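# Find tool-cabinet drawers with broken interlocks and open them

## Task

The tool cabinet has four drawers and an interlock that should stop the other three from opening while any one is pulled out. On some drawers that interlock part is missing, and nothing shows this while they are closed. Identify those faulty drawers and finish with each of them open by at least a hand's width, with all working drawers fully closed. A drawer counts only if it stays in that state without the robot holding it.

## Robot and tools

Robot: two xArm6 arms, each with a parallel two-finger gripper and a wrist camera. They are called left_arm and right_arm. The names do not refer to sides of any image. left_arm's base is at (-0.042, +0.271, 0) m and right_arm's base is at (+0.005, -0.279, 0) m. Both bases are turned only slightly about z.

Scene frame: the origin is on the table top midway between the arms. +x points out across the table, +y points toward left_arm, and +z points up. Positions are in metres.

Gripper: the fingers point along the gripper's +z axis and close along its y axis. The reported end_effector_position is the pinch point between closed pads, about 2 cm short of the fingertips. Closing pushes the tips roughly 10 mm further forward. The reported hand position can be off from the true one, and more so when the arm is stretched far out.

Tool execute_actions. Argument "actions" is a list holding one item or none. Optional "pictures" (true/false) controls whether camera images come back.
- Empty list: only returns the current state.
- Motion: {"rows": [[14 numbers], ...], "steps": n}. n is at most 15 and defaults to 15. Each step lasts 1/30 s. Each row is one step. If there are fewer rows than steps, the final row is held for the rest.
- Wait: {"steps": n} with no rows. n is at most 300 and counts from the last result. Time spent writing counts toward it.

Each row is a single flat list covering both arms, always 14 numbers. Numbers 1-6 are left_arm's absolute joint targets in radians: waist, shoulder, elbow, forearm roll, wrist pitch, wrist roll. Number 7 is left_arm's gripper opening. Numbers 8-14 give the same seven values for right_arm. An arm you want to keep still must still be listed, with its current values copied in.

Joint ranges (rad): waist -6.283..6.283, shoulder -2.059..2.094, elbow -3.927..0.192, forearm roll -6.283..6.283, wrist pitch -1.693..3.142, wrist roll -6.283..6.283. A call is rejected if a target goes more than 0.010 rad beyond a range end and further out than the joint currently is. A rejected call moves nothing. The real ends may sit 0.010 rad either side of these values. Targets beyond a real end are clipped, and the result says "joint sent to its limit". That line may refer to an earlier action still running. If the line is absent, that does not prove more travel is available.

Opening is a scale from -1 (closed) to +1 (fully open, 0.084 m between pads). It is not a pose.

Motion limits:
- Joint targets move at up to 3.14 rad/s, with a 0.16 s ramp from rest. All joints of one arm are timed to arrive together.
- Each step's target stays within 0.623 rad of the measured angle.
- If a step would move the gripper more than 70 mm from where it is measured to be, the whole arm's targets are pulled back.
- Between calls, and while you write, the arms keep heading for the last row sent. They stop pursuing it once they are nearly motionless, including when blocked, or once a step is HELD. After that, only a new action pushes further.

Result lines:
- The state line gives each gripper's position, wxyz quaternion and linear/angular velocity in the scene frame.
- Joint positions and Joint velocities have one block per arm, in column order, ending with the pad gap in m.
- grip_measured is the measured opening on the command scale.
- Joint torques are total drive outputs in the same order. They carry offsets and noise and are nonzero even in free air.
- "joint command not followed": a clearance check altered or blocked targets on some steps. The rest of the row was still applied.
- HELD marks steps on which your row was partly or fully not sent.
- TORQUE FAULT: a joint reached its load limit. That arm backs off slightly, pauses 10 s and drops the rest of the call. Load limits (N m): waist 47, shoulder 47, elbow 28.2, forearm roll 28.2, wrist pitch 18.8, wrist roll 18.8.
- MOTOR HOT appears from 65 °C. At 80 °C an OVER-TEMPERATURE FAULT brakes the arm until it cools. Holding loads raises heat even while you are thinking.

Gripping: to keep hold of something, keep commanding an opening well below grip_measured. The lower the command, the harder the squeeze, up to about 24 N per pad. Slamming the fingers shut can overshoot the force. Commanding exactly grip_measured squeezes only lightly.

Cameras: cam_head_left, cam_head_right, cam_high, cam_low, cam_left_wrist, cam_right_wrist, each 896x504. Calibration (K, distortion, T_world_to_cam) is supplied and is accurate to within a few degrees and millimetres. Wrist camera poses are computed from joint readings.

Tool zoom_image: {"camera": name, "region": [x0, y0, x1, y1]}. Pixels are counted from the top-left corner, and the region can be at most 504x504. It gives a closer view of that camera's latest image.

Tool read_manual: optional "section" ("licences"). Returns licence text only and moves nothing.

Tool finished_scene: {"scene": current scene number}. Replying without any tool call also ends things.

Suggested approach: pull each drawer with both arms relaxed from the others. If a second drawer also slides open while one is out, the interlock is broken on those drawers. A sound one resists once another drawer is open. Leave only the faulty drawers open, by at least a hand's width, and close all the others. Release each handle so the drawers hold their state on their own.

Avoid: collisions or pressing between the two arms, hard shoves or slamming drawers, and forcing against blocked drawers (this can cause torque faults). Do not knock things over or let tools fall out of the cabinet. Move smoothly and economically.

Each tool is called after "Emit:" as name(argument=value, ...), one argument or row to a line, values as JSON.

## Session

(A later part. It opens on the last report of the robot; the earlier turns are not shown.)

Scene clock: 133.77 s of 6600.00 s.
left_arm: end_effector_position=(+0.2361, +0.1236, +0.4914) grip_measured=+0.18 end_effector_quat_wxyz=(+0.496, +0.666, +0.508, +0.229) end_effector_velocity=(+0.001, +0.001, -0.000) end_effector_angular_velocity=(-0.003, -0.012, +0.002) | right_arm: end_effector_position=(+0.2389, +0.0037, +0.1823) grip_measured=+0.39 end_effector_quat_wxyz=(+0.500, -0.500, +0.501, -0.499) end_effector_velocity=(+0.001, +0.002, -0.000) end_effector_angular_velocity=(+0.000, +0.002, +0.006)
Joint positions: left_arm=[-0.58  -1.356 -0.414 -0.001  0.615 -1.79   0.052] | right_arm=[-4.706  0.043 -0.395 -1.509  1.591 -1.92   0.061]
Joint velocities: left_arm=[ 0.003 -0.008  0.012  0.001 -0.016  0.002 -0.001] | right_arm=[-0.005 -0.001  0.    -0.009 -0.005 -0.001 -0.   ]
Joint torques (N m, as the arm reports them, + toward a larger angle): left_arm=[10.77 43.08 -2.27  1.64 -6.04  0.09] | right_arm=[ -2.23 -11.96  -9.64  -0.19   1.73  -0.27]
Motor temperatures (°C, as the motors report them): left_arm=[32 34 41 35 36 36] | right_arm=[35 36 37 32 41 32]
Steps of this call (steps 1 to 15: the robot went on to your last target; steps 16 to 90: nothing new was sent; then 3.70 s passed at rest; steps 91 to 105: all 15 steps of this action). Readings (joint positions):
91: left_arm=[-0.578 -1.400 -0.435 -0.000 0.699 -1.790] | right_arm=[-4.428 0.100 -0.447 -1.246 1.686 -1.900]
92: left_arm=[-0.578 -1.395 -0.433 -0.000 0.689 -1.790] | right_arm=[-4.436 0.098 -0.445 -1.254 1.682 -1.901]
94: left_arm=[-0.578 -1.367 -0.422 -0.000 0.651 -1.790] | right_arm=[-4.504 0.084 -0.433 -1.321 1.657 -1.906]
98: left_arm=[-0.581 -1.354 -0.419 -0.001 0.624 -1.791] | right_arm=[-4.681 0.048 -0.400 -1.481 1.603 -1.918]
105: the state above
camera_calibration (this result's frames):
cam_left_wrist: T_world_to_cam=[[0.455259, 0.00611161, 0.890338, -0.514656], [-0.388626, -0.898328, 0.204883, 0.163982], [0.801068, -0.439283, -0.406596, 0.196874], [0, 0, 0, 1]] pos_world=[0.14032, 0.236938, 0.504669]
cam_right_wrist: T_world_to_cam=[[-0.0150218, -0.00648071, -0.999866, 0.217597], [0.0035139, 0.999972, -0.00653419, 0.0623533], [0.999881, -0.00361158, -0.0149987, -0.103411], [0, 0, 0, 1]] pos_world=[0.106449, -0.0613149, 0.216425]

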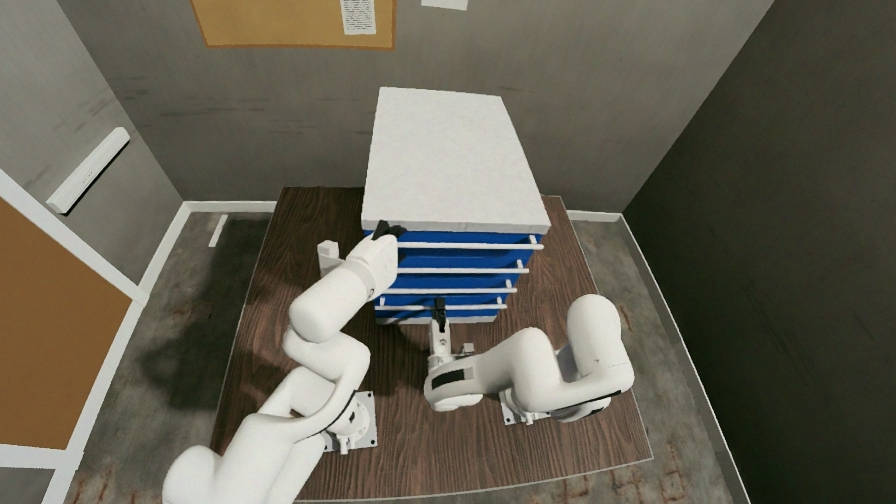

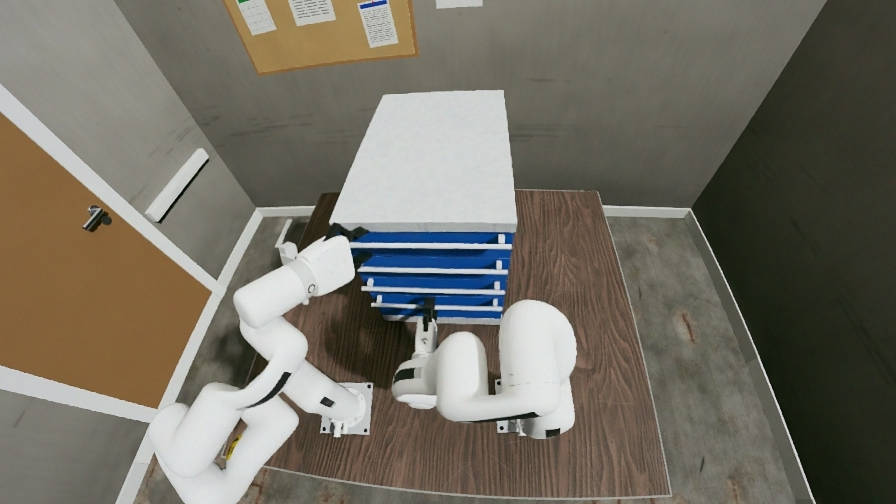

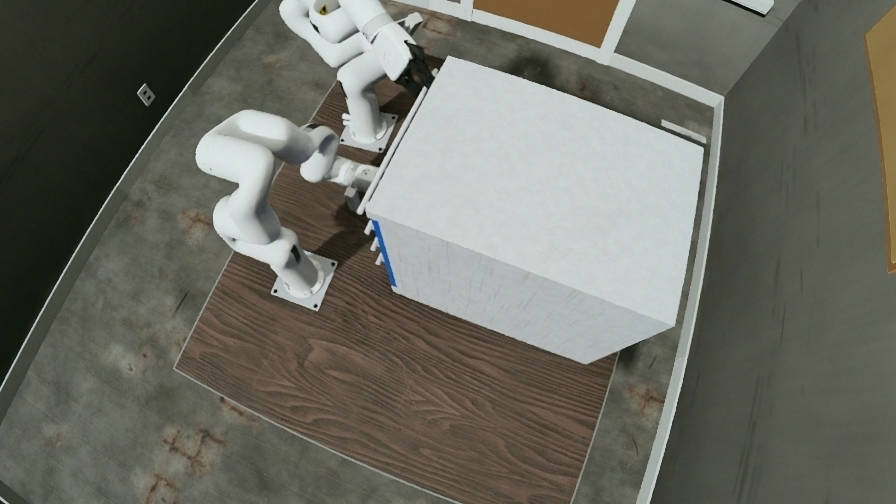

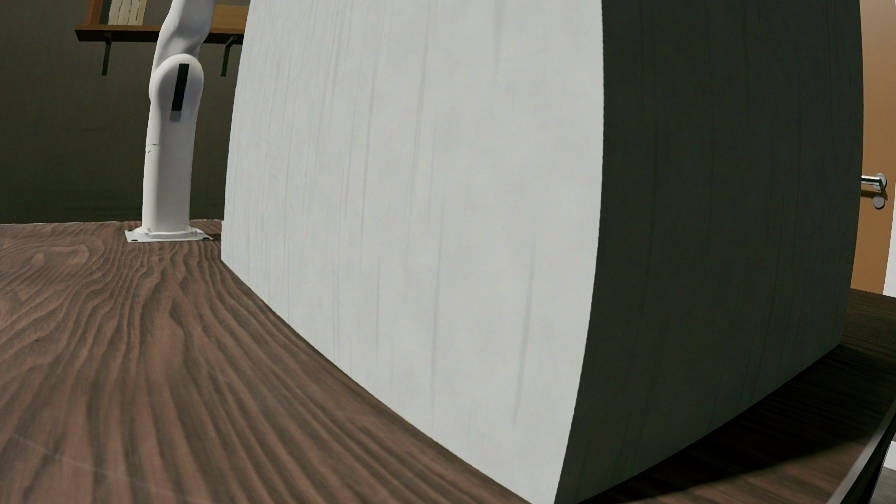

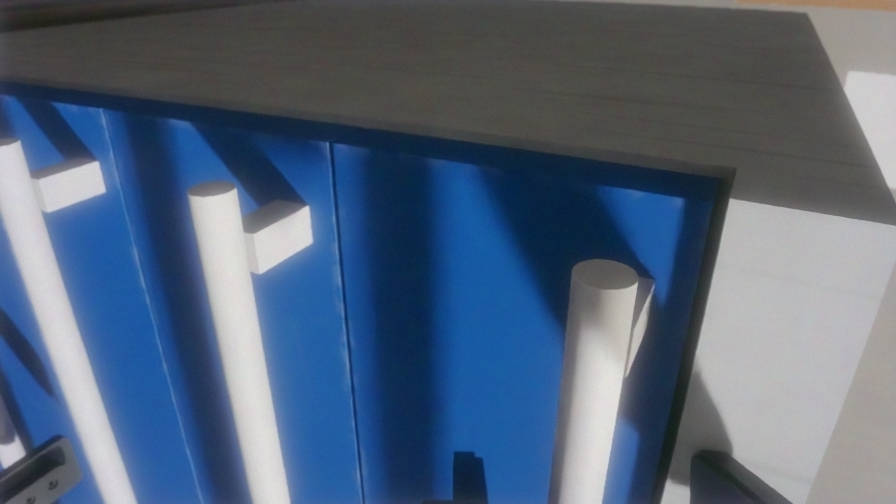

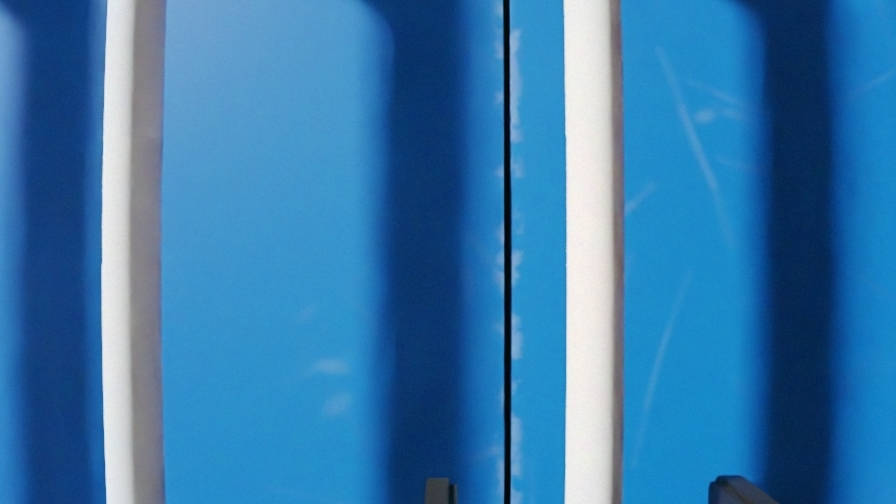

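Emit:
execute_actions(
  actions=[
    {"rows": [[-0.578, -1.372, -0.42, 0.0, 0.655, -1.79, -0.5, -4.708, 0.0425, -0.395, -1.510, 1.591, -1.92, -0.5]], "steps": 15},
  ],
  pictures=false,
)

Emit:
execute_actions(
  actions=[
    {"rows": [[-0.578, -1.372, -0.42, 0.0, 0.655, -1.79, -1.0, -4.708, 0.0425, -0.395, -1.510, 1.591, -1.92, -1.0]], "steps": 15},
  ],
)

Scene clock: 135.73 s of 6600.00 s.
left_arm: end_effector_position=(+0.2321, +0.1270, +0.4885) grip_measured=-0.52 end_effector_quat_wxyz=(+0.487, +0.670, +0.513, +0.226) end_effector_velocity=(-0.004, -0.001, +0.006) end_effector_angular_velocity=(-0.007, -0.010, -0.010) | right_arm: end_effector_position=(+0.2394, +0.0036, +0.1824) grip_measured=-0.52 end_effector_quat_wxyz=(+0.500, -0.500, +0.501, -0.499) end_effector_velocity=(-0.000, +0.000, -0.000) end_effector_angular_velocity=(-0.000, +0.001, +0.001)
Joint positions: left_arm=[-0.577 -1.371 -0.419  0.     0.655 -1.79   0.021] | right_arm=[-4.708  0.042 -0.395 -1.51   1.591 -1.92   0.021]
Joint velocities: left_arm=[-0.009 -0.008 -0.008 -0.003  0.004  0.001 -0.   ] | right_arm=[ 0.     0.     0.    -0.001 -0.001  0.    -0.001]
Joint torques (N m, as the arm reports them, + toward a larger angle): left_arm=[ -1.18   5.02 -21.6    0.13  -2.01  -0.25] | right_arm=[ -1.85 -12.11 -10.17  -0.14   1.68  -0.33]
Motor temperatures (°C, as the motors report them): left_arm=[32 34 40 35 36 36] | right_arm=[35 36 37 32 41 32]
Steps of this call (steps 1 to 15: the robot went on to your last target; steps 16 to 44: nothing new was sent; steps 45 to 59: all 15 steps of this action). Readings (joint positions):
45: left_arm=[-0.578 -1.357 -0.414 0.000 0.612 -1.790] | right_arm=[-4.708 0.043 -0.395 -1.510 1.591 -1.920]
46: left_arm=[-0.577 -1.359 -0.418 0.001 0.614 -1.790] | right_arm=[-4.708 0.042 -0.395 -1.510 1.591 -1.920]
48: left_arm=[-0.572 -1.362 -0.413 0.003 0.633 -1.790] | right_arm=[-4.708 0.043 -0.395 -1.510 1.591 -1.920]
52: left_arm=[-0.573 -1.366 -0.411 0.002 0.651 -1.790] | right_arm=[-4.708 0.043 -0.395 -1.510 1.591 -1.920]
59: the state above

Scene clock: 136.23 s of 6600.00 s.
left_arm: end_effector_position=(+0.2315, +0.1269, +0.4893) grip_measured=-0.74 end_effector_quat_wxyz=(+0.488, +0.669, +0.512, +0.226) end_effector_velocity=(-0.000, +0.000, +0.001) end_effector_angular_velocity=(-0.001, -0.003, -0.001) | right_arm: end_effector_position=(+0.2394, +0.0036, +0.1828) grip_measured=-0.74 end_effector_quat_wxyz=(+0.501, -0.499, +0.501, -0.499) end_effector_velocity=(-0.000, -0.000, -0.001) end_effector_angular_velocity=(-0.000, +0.002, +0.000)
Joint positions: left_arm=[-0.578 -1.372 -0.42   0.     0.655 -1.79   0.011] | right_arm=[-4.708  0.042 -0.395 -1.51   1.592 -1.92   0.012]
Joint velocities: left_arm=[-0.    -0.003  0.    -0.    -0.001  0.001 -0.   ] | right_arm=[ 0.     0.     0.     0.001 -0.002  0.    -0.   ]
Joint torques (N m, as the arm reports them, + toward a larger angle): left_arm=[ -2.63   4.02 -22.39  -0.31  -2.04  -0.19] | right_arm=[ -2.61 -10.01  -9.39   0.12  -0.56  -0.19]
Motor temperatures (°C, as the motors report them): left_arm=[32 34 40 35 36 36] | right_arm=[35 36 37 32 41 32]
Steps of this call (steps 1 to 15: all 15 steps of this action). Readings (joint positions):
1: left_arm=[-0.577 -1.371 -0.419 0.000 0.655 -1.790] | right_arm=[-4.708 0.043 -0.395 -1.510 1.591 -1.920]
2: left_arm=[-0.577 -1.371 -0.419 0.000 0.654 -1.790] | right_arm=[-4.708 0.042 -0.395 -1.510 1.592 -1.920]
4: left_arm=[-0.577 -1.371 -0.420 0.000 0.655 -1.790] | right_arm=[-4.708 0.042 -0.395 -1.510 1.593 -1.920]
8: left_arm=[-0.577 -1.371 -0.420 0.000 0.655 -1.790] | right_arm=[-4.708 0.042 -0.395 -1.510 1.592 -1.920]
15: the state above
camera_calibration (this result's frames):
cam_left_wrist: T_world_to_cam=[[0.46936, -0.000982073, 0.883006, -0.509506], [-0.383157, -0.901176, 0.202664, 0.165785], [0.795545, -0.433453, -0.423352, 0.209828], [0, 0, 0, 1]] pos_world=[0.135736, 0.239851, 0.50513]
cam_right_wrist: T_world_to_cam=[[-0.0138385, -0.00580936, -0.999887, 0.217834], [0.00435946, 0.999973, -0.0058702, 0.0621455], [0.999895, -0.00444021, -0.0138128, -0.104142], [0, 0, 0, 1]] pos_world=[0.106875, -0.0613408, 0.216736]

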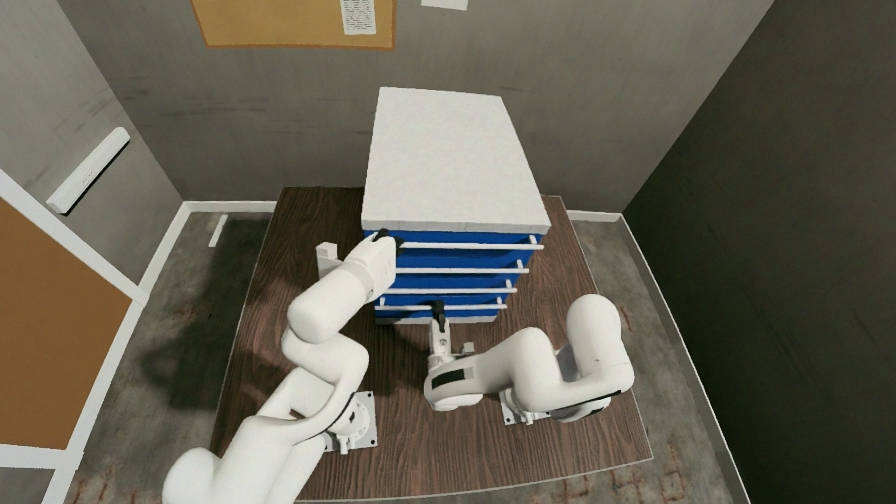

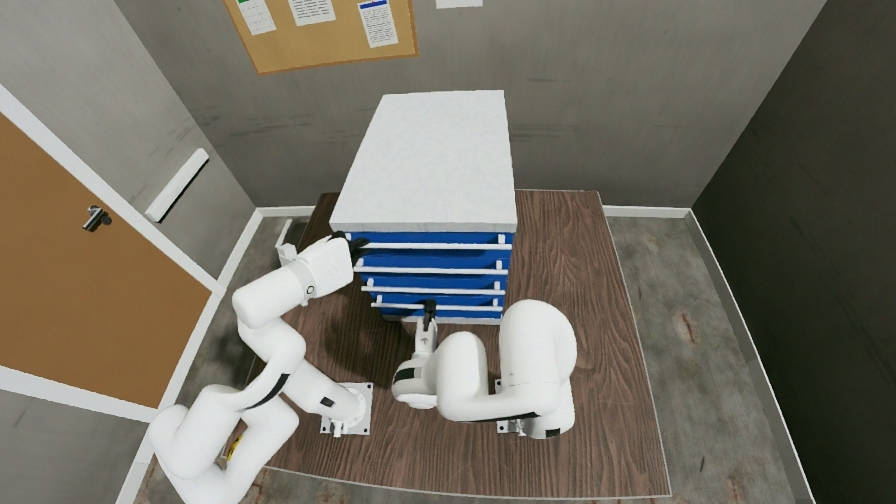

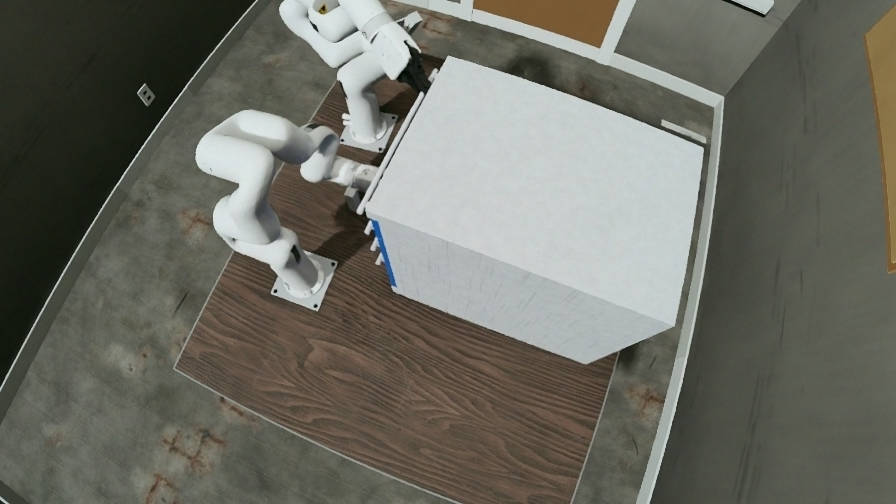

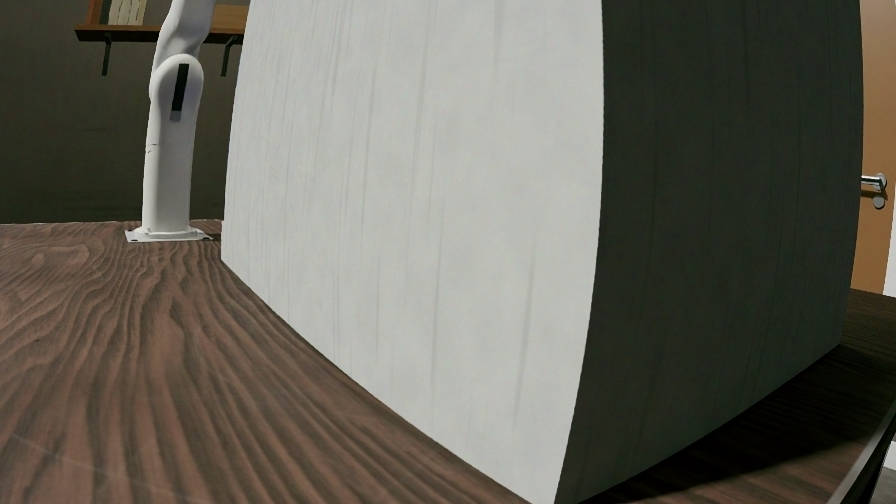

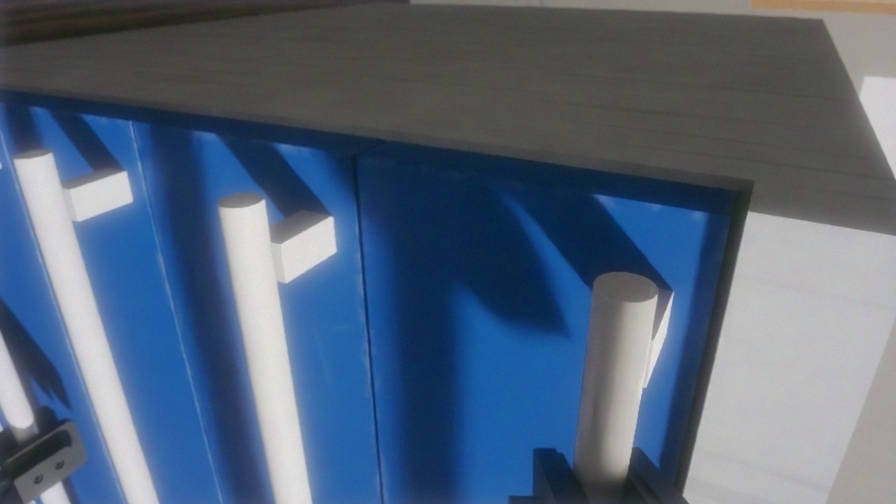

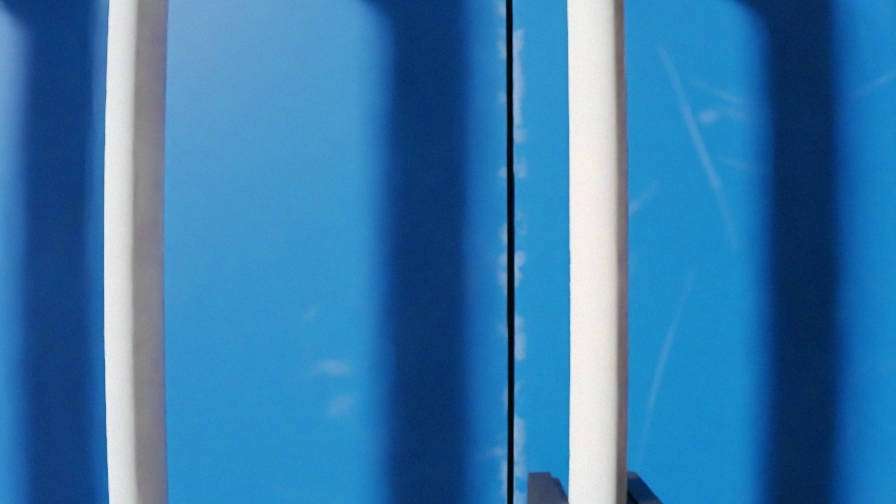

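Emit:
execute_actions(
  actions=[
    {"rows": [[-0.578, -1.372, -0.42, 0.0, 0.655, -1.79, -1.0, -4.689, 0.045, -0.398, -1.492, 1.597, -1.92, -1.0],[-0.578, -1.372, -0.42, 0.0, 0.655, -1.79, -1.0, -4.671, 0.048, -0.402, -1.475, 1.604, -1.92, -1.0],[-0.578, -1.372, -0.42, 0.0, 0.655, -1.79, -1.0, -4.652, 0.050, -0.405, -1.457, 1.610, -1.92, -1.0],[-0.578, -1.372, -0.42, 0.0, 0.655, -1.79, -1.0, -4.633, 0.053, -0.409, -1.439, 1.616, -1.92, -1.0],[-0.578, -1.372, -0.42, 0.0, 0.655, -1.79, -1.0, -4.615, 0.055, -0.412, -1.422, 1.623, -1.92, -1.0],[-0.578, -1.372, -0.42, 0.0, 0.655, -1.79, -1.0, -4.596, 0.058, -0.416, -1.404, 1.629, -1.92, -1.0],[-0.578, -1.372, -0.42, 0.0, 0.655, -1.79, -1.0, -4.577, 0.060, -0.419, -1.386, 1.635, -1.92, -1.0],[-0.578, -1.372, -0.42, 0.0, 0.655, -1.79, -1.0, -4.559, 0.063, -0.423, -1.369, 1.642, -1.92, -1.0],[-0.578, -1.372, -0.42, 0.0, 0.655, -1.79, -1.0, -4.540, 0.066, -0.426, -1.351, 1.648, -1.92, -1.0],[-0.578, -1.372, -0.42, 0.0, 0.655, -1.79, -1.0, -4.521, 0.068, -0.430, -1.333, 1.654, -1.92, -1.0],[-0.578, -1.372, -0.42, 0.0, 0.655, -1.79, -1.0, -4.503, 0.071, -0.433, -1.316, 1.661, -1.92, -1.0],[-0.578, -1.372, -0.42, 0.0, 0.655, -1.79, -1.0, -4.484, 0.073, -0.437, -1.298, 1.667, -1.92, -1.0],[-0.578, -1.372, -0.42, 0.0, 0.655, -1.79, -1.0, -4.465, 0.076, -0.440, -1.280, 1.673, -1.92, -1.0],[-0.578, -1.372, -0.42, 0.0, 0.655, -1.79, -1.0, -4.447, 0.078, -0.444, -1.263, 1.680, -1.92, -1.0],[-0.578, -1.372, -0.42, 0.0, 0.655, -1.79, -1.0, -4.428, 0.081, -0.447, -1.245, 1.686, -1.92, -1.0]], "steps": 15},
  ],
  pictures=false,
)

Emit:
execute_actions(
  actions=[
    {"rows": [[-0.578, -1.372, -0.42, 0.0, 0.655, -1.79, -1.0, -4.412, 0.086, -0.454, -1.230, 1.692, -1.92, -1.0],[-0.578, -1.372, -0.42, 0.0, 0.655, -1.79, -1.0, -4.396, 0.091, -0.462, -1.215, 1.698, -1.92, -1.0],[-0.578, -1.372, -0.42, 0.0, 0.655, -1.79, -1.0, -4.379, 0.096, -0.469, -1.199, 1.704, -1.92, -1.0],[-0.578, -1.372, -0.42, 0.0, 0.655, -1.79, -1.0, -4.363, 0.101, -0.476, -1.184, 1.710, -1.92, -1.0],[-0.578, -1.372, -0.42, 0.0, 0.655, -1.79, -1.0, -4.347, 0.107, -0.484, -1.169, 1.717, -1.92, -1.0],[-0.578, -1.372, -0.42, 0.0, 0.655, -1.79, -1.0, -4.331, 0.112, -0.491, -1.154, 1.723, -1.92, -1.0],[-0.578, -1.372, -0.42, 0.0, 0.655, -1.79, -1.0, -4.315, 0.117, -0.498, -1.139, 1.729, -1.92, -1.0],[-0.578, -1.372, -0.42, 0.0, 0.655, -1.79, -1.0, -4.298, 0.122, -0.505, -1.123, 1.735, -1.92, -1.0],[-0.578, -1.372, -0.42, 0.0, 0.655, -1.79, -1.0, -4.282, 0.127, -0.513, -1.108, 1.741, -1.92, -1.0],[-0.578, -1.372, -0.42, 0.0, 0.655, -1.79, -1.0, -4.266, 0.132, -0.520, -1.093, 1.747, -1.92, -1.0]], "steps": 15},
  ],
)

Scene clock: 146.53 s of 6600.00 s.
left_arm: end_effector_position=(+0.2314, +0.1269, +0.4896) grip_measured=-0.74 end_effector_quat_wxyz=(+0.488, +0.669, +0.512, +0.226) end_effector_velocity=(-0.000, -0.000, +0.001) end_effector_angular_velocity=(-0.001, -0.002, -0.000) | right_arm: end_effector_position=(+0.1828, +0.0038, +0.1824) grip_measured=-0.74 end_effector_quat_wxyz=(+0.499, -0.500, +0.501, -0.501) end_effector_velocity=(-0.156, -0.002, -0.000) end_effector_angular_velocity=(-0.003, +0.016, +0.022)
Joint positions: left_arm=[-0.578 -1.372 -0.42   0.     0.655 -1.79   0.011] | right_arm=[-4.495  0.072 -0.433 -1.308  1.668 -1.92   0.011]
Joint velocities: left_arm=[-0.     0.001 -0.001  0.    -0.001 -0.    -0.   ] | right_arm=[ 0.564  0.074 -0.123  0.512  0.183  0.     0.   ]
Joint torques (N m, as the arm reports them, + toward a larger angle): left_arm=[ -4.26   2.36 -25.1   -0.48  -2.74  -0.1 ] | right_arm=[  1.64  -8.93 -11.15  -0.92  -4.81  -0.35]
Motor temperatures (°C, as the motors report them): left_arm=[32 34 41 35 36 36] | right_arm=[35 35 36 32 41 32]
Steps of this call (steps 1 to 15: the robot went on to your last target; steps 16 to 90: nothing new was sent; then 6.80 s passed at rest; steps 91 to 105: all 15 steps of this action). Readings (joint positions):
91: left_arm=[-0.578 -1.372 -0.420 0.000 0.655 -1.790] | right_arm=[-4.708 0.043 -0.395 -1.510 1.591 -1.920]
92: left_arm=[-0.578 -1.372 -0.420 0.000 0.655 -1.790] | right_arm=[-4.705 0.043 -0.396 -1.506 1.592 -1.920]
94: left_arm=[-0.578 -1.372 -0.420 0.000 0.655 -1.790] | right_arm=[-4.688 0.046 -0.399 -1.489 1.599 -1.920]
98: left_arm=[-0.578 -1.372 -0.420 0.000 0.655 -1.790] | right_arm=[-4.625 0.054 -0.409 -1.428 1.623 -1.920]
105: the state above

Scene clock: 147.03 s of 6600.00 s.
left_arm: end_effector_position=(+0.2314, +0.1269, +0.4896) grip_measured=-0.74 end_effector_quat_wxyz=(+0.488, +0.669, +0.512, +0.226) end_effector_velocity=(-0.000, +0.000, -0.000) end_effector_angular_velocity=(-0.000, +0.001, +0.000) | right_arm: end_effector_position=(+0.1155, +0.0031, +0.1823) grip_measured=-0.74 end_effector_quat_wxyz=(+0.498, -0.502, +0.500, -0.499) end_effector_velocity=(-0.026, -0.002, -0.001) end_effector_angular_velocity=(-0.003, +0.003, -0.001)
Joint positions: left_arm=[-0.578 -1.372 -0.42   0.     0.655 -1.79   0.011] | right_arm=[-4.271  0.13  -0.52  -1.101  1.75  -1.92   0.011]
Joint velocities: left_arm=[ 0.    -0.    -0.    -0.     0.001 -0.    -0.   ] | right_arm=[ 0.08   0.028 -0.041  0.076  0.03  -0.001 -0.   ]
Joint torques (N m, as the arm reports them, + toward a larger angle): left_arm=[ -4.36   1.99 -25.29  -0.59  -2.59  -0.2 ] | right_arm=[-3.33 -8.56 -6.18  1.8  -5.17 -0.28]
Motor temperatures (°C, as the motors report them): left_arm=[32 34 41 35 36 36] | right_arm=[35 35 36 32 41 32]
Steps of this call (steps 1 to 15: all 15 steps of this action). Readings (joint positions):
1: left_arm=[-0.578 -1.372 -0.420 0.000 0.655 -1.790] | right_arm=[-4.476 0.075 -0.438 -1.291 1.674 -1.920]
2: left_arm=[-0.578 -1.372 -0.420 0.000 0.655 -1.790] | right_arm=[-4.458 0.077 -0.442 -1.274 1.681 -1.920]
4: left_arm=[-0.578 -1.372 -0.420 0.000 0.655 -1.790] | right_arm=[-4.422 0.085 -0.454 -1.241 1.693 -1.920]
8: left_arm=[-0.578 -1.372 -0.420 0.000 0.655 -1.790] | right_arm=[-4.356 0.104 -0.481 -1.178 1.719 -1.920]
15: the state above
camera_calibration (this result's frames):
cam_left_wrist: T_world_to_cam=[[0.46886, -0.000776535, 0.883272, -0.509755], [-0.383553, -0.900975, 0.202806, 0.165634], [0.795649, -0.433869, -0.422729, 0.209736], [0, 0, 0, 1]] pos_world=[0.135657, 0.239834, 0.505322]
cam_right_wrist: T_world_to_cam=[[-0.0172092, -0.0123356, -0.999776, 0.215939], [0.00333072, 0.999918, -0.0123947, 0.0644642], [0.999846, -0.00354328, -0.0171667, 0.0204358], [0, 0, 0, 1]] pos_world=[-0.0169312, -0.0617227, 0.21704]

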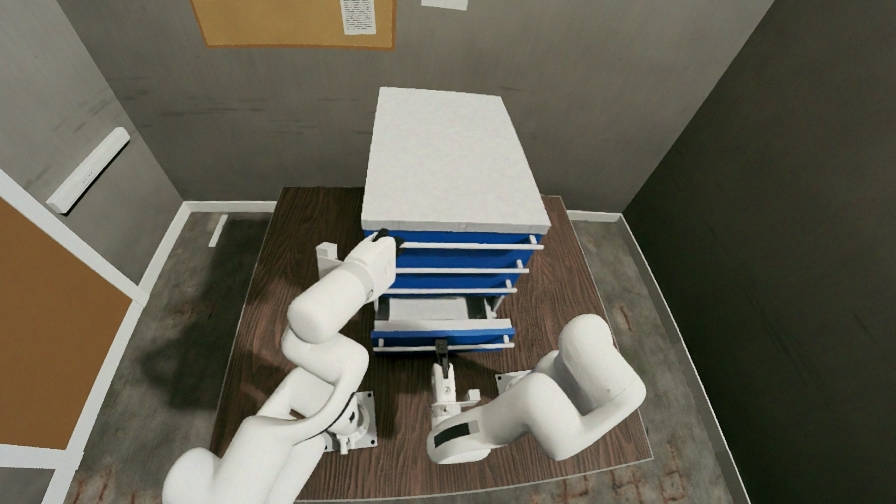

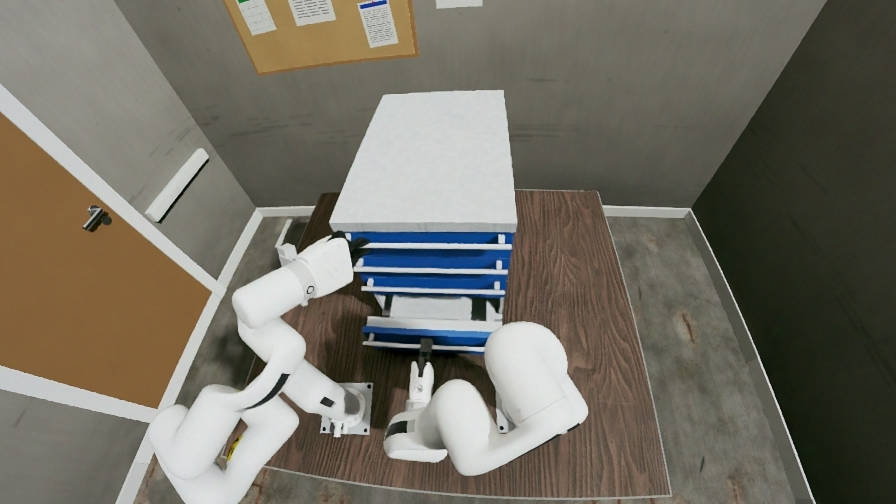

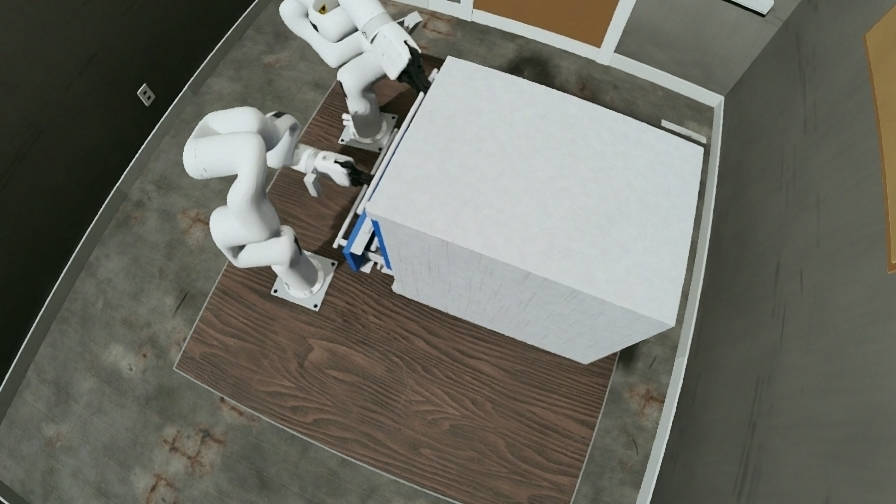

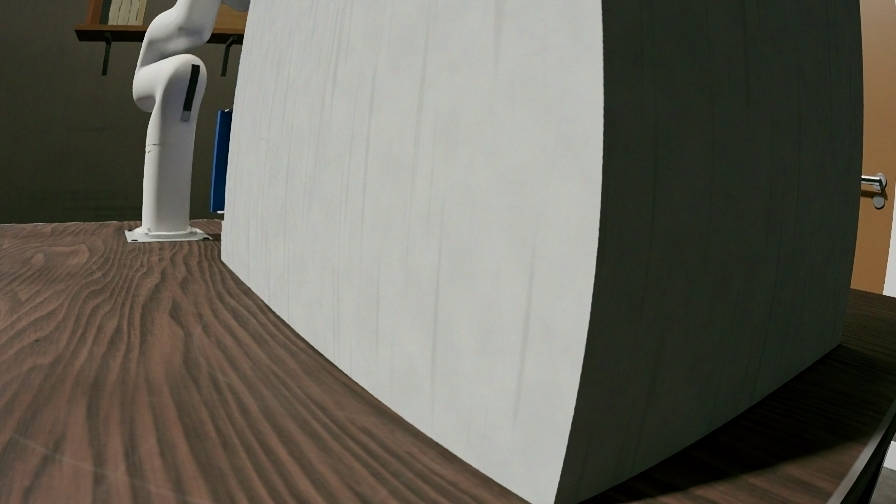

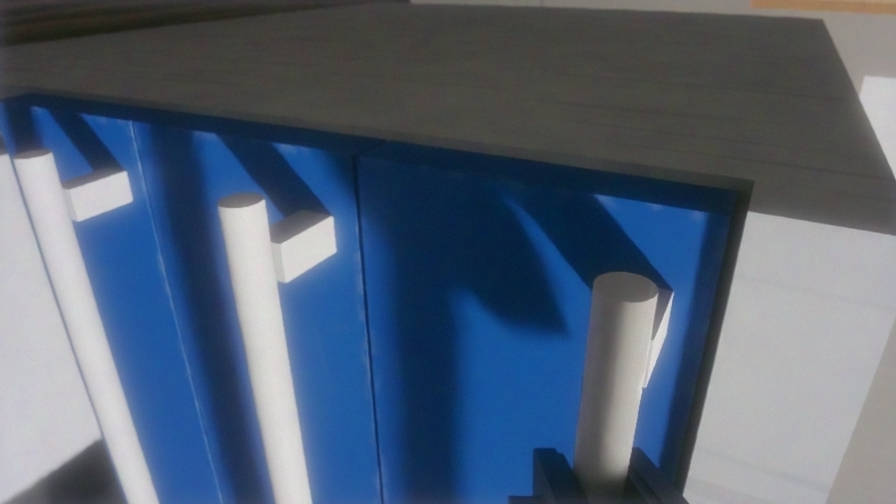

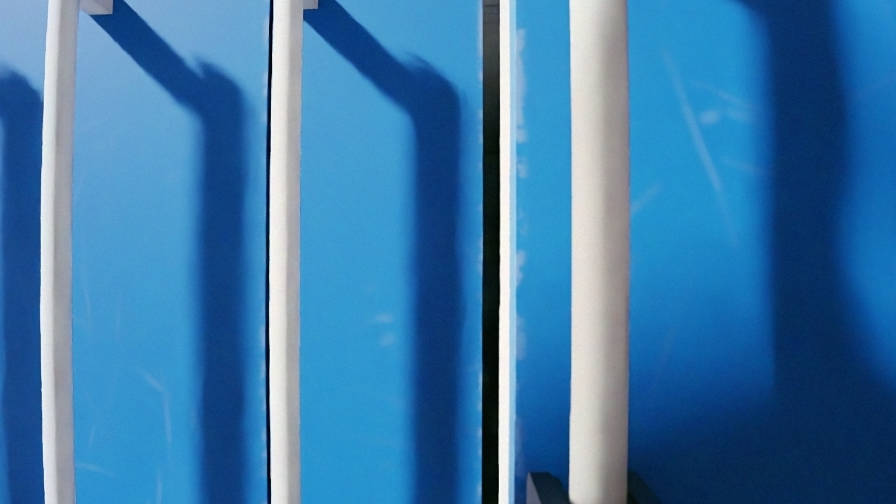

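Emit:
execute_actions(
  actions=[
    {"rows": [[-0.585, -1.386, -0.418, 0.0, 0.668, -1.793, -1.0, -4.266, 0.132, -0.520, -1.093, 1.747, -1.92, -1.0],[-0.592, -1.401, -0.417, 0.0, 0.681, -1.797, -1.0, -4.266, 0.132, -0.520, -1.093, 1.747, -1.92, -1.0],[-0.598, -1.415, -0.415, 0.0, 0.693, -1.800, -1.0, -4.266, 0.132, -0.520, -1.093, 1.747, -1.92, -1.0],[-0.605, -1.430, -0.413, 0.0, 0.706, -1.803, -1.0, -4.266, 0.132, -0.520, -1.093, 1.747, -1.92, -1.0],[-0.612, -1.444, -0.4116, 0.0, 0.719, -1.8065, -1.0, -4.266, 0.132, -0.520, -1.093, 1.747, -1.92, -1.0]], "steps": 15},
  ],
)

Scene clock: 154.47 s of 6600.00 s.
left_arm: end_effector_position=(+0.2101, +0.1261, +0.4922) grip_measured=-1.00 end_effector_quat_wxyz=(+0.496, +0.673, +0.505, +0.214) end_effector_velocity=(+0.012, -0.004, -0.053) end_effector_angular_velocity=(+0.064, +0.106, +0.010) | right_arm: end_effector_position=(+0.1143, +0.0024, +0.1820) grip_measured=-0.74 end_effector_quat_wxyz=(+0.498, -0.502, +0.499, -0.501) end_effector_velocity=(+0.000, -0.000, -0.000) end_effector_angular_velocity=(-0.001, +0.001, -0.000)
Joint positions: left_arm=[-0.614 -1.446 -0.415 -0.001  0.719 -1.806  0.   ] | right_arm=[-4.266  0.132 -0.52  -1.097  1.752 -1.92   0.011]
Joint velocities: left_arm=[ 0.007  0.019  0.066  0.006  0.038 -0.003  0.   ] | right_arm=[ 0.     0.     0.001  0.001 -0.001 -0.     0.   ]
Joint torques (N m, as the arm reports them, + toward a larger angle): left_arm=[  0.21  10.19 -14.87   0.09  -0.72  -0.27] | right_arm=[-5.15 -6.25 -1.06  5.05 -5.17 -0.24]
Motor temperatures (°C, as the motors report them): left_arm=[32 34 42 35 36 36] | right_arm=[35 35 35 33 42 32]
Steps of this call (steps 1 to 15: the robot went on to your last target; steps 16 to 90: nothing new was sent; then 3.93 s passed at rest; steps 91 to 105: all 15 steps of this action). Readings (joint positions):
91: left_arm=[-0.578 -1.372 -0.420 0.000 0.655 -1.790] | right_arm=[-4.266 0.132 -0.520 -1.097 1.752 -1.920]
92: left_arm=[-0.579 -1.375 -0.420 0.000 0.658 -1.791] | right_arm=[-4.266 0.132 -0.520 -1.097 1.752 -1.920]
94: left_arm=[-0.586 -1.389 -0.418 0.000 0.671 -1.794] | right_arm=[-4.266 0.132 -0.520 -1.097 1.752 -1.920]
98: left_arm=[-0.605 -1.431 -0.417 0.001 0.701 -1.803] | right_arm=[-4.266 0.132 -0.520 -1.097 1.752 -1.920]
105: the state above
camera_calibration (this result's frames):
cam_left_wrist: T_world_to_cam=[[0.47202, -0.000110578, 0.881588, -0.501966], [-0.409122, -0.885824, 0.218941, 0.151774], [0.780907, -0.464021, -0.418172, 0.232081], [0, 0, 0, 1]] pos_world=[0.117799, 0.24208, 0.506347]
cam_right_wrist: T_world_to_cam=[[-0.0154229, -0.0149455, -0.999769, 0.215445], [0.00305748, 0.999883, -0.0149943, 0.0656848], [0.999876, -0.00328803, -0.0153754, 0.0212224], [0, 0, 0, 1]] pos_world=[-0.0180978, -0.0623874, 0.216707]

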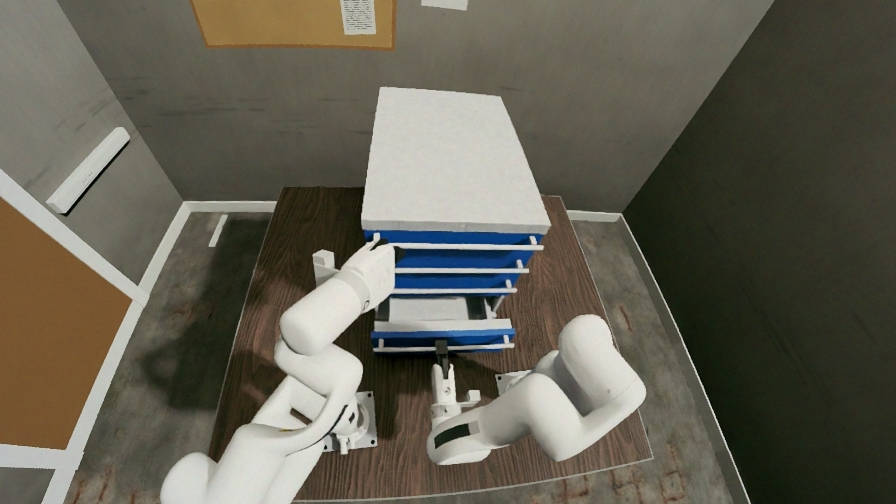

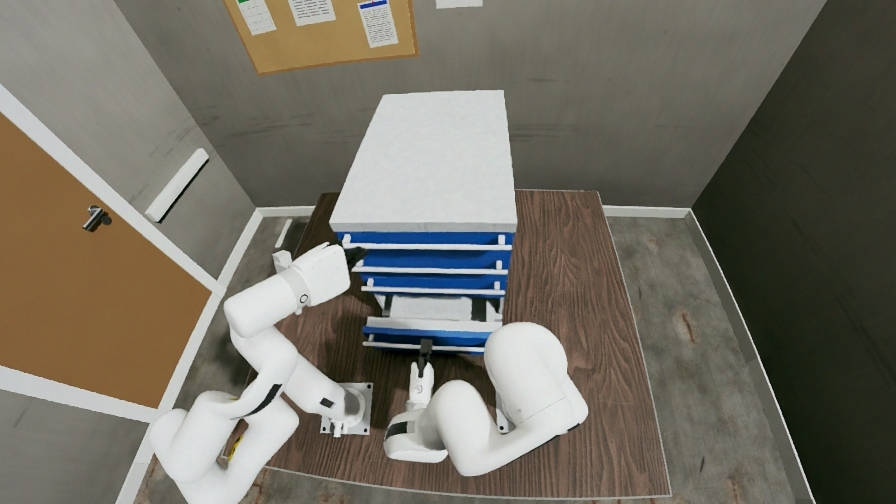

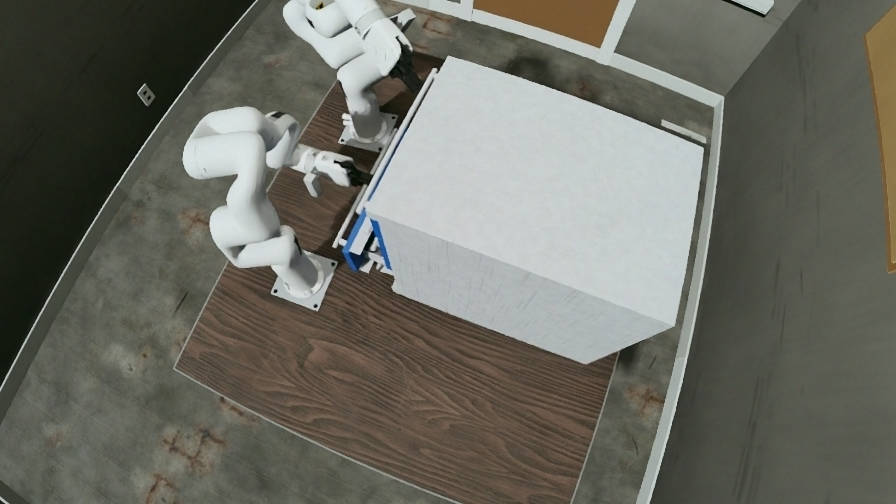

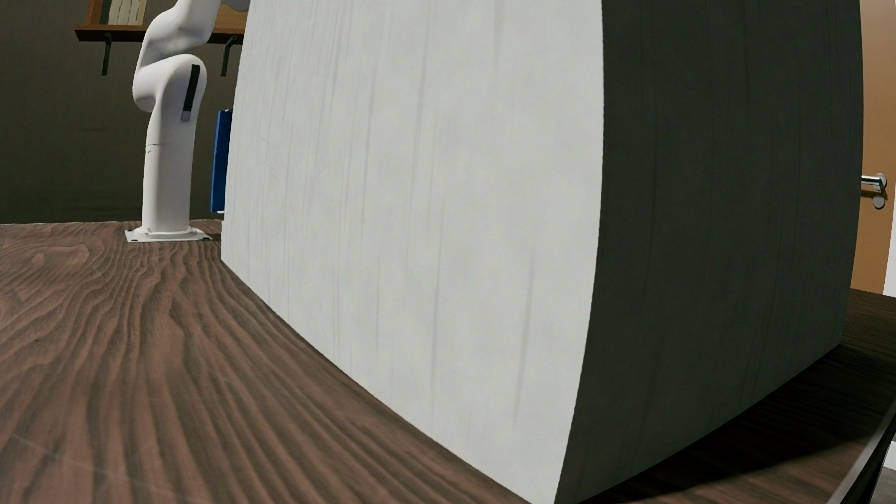

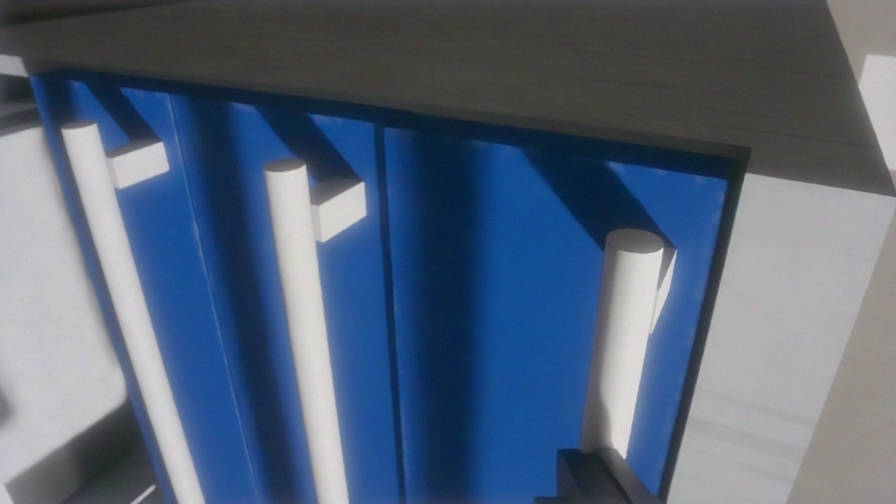

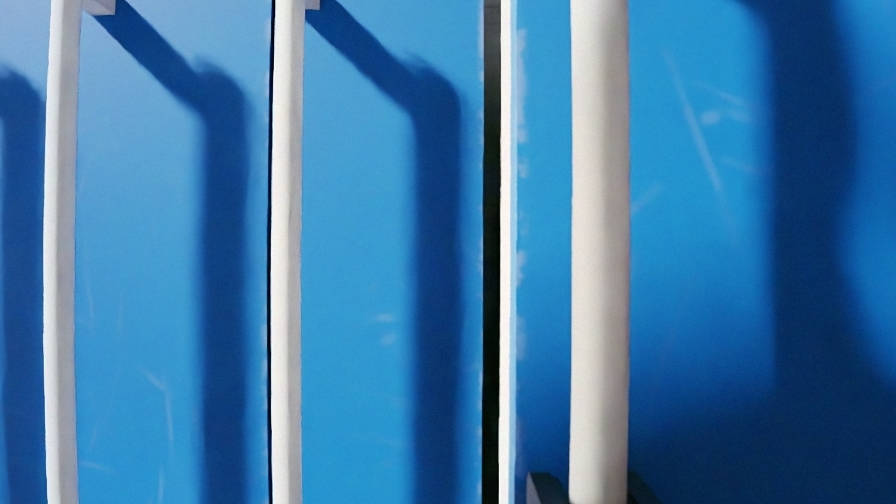

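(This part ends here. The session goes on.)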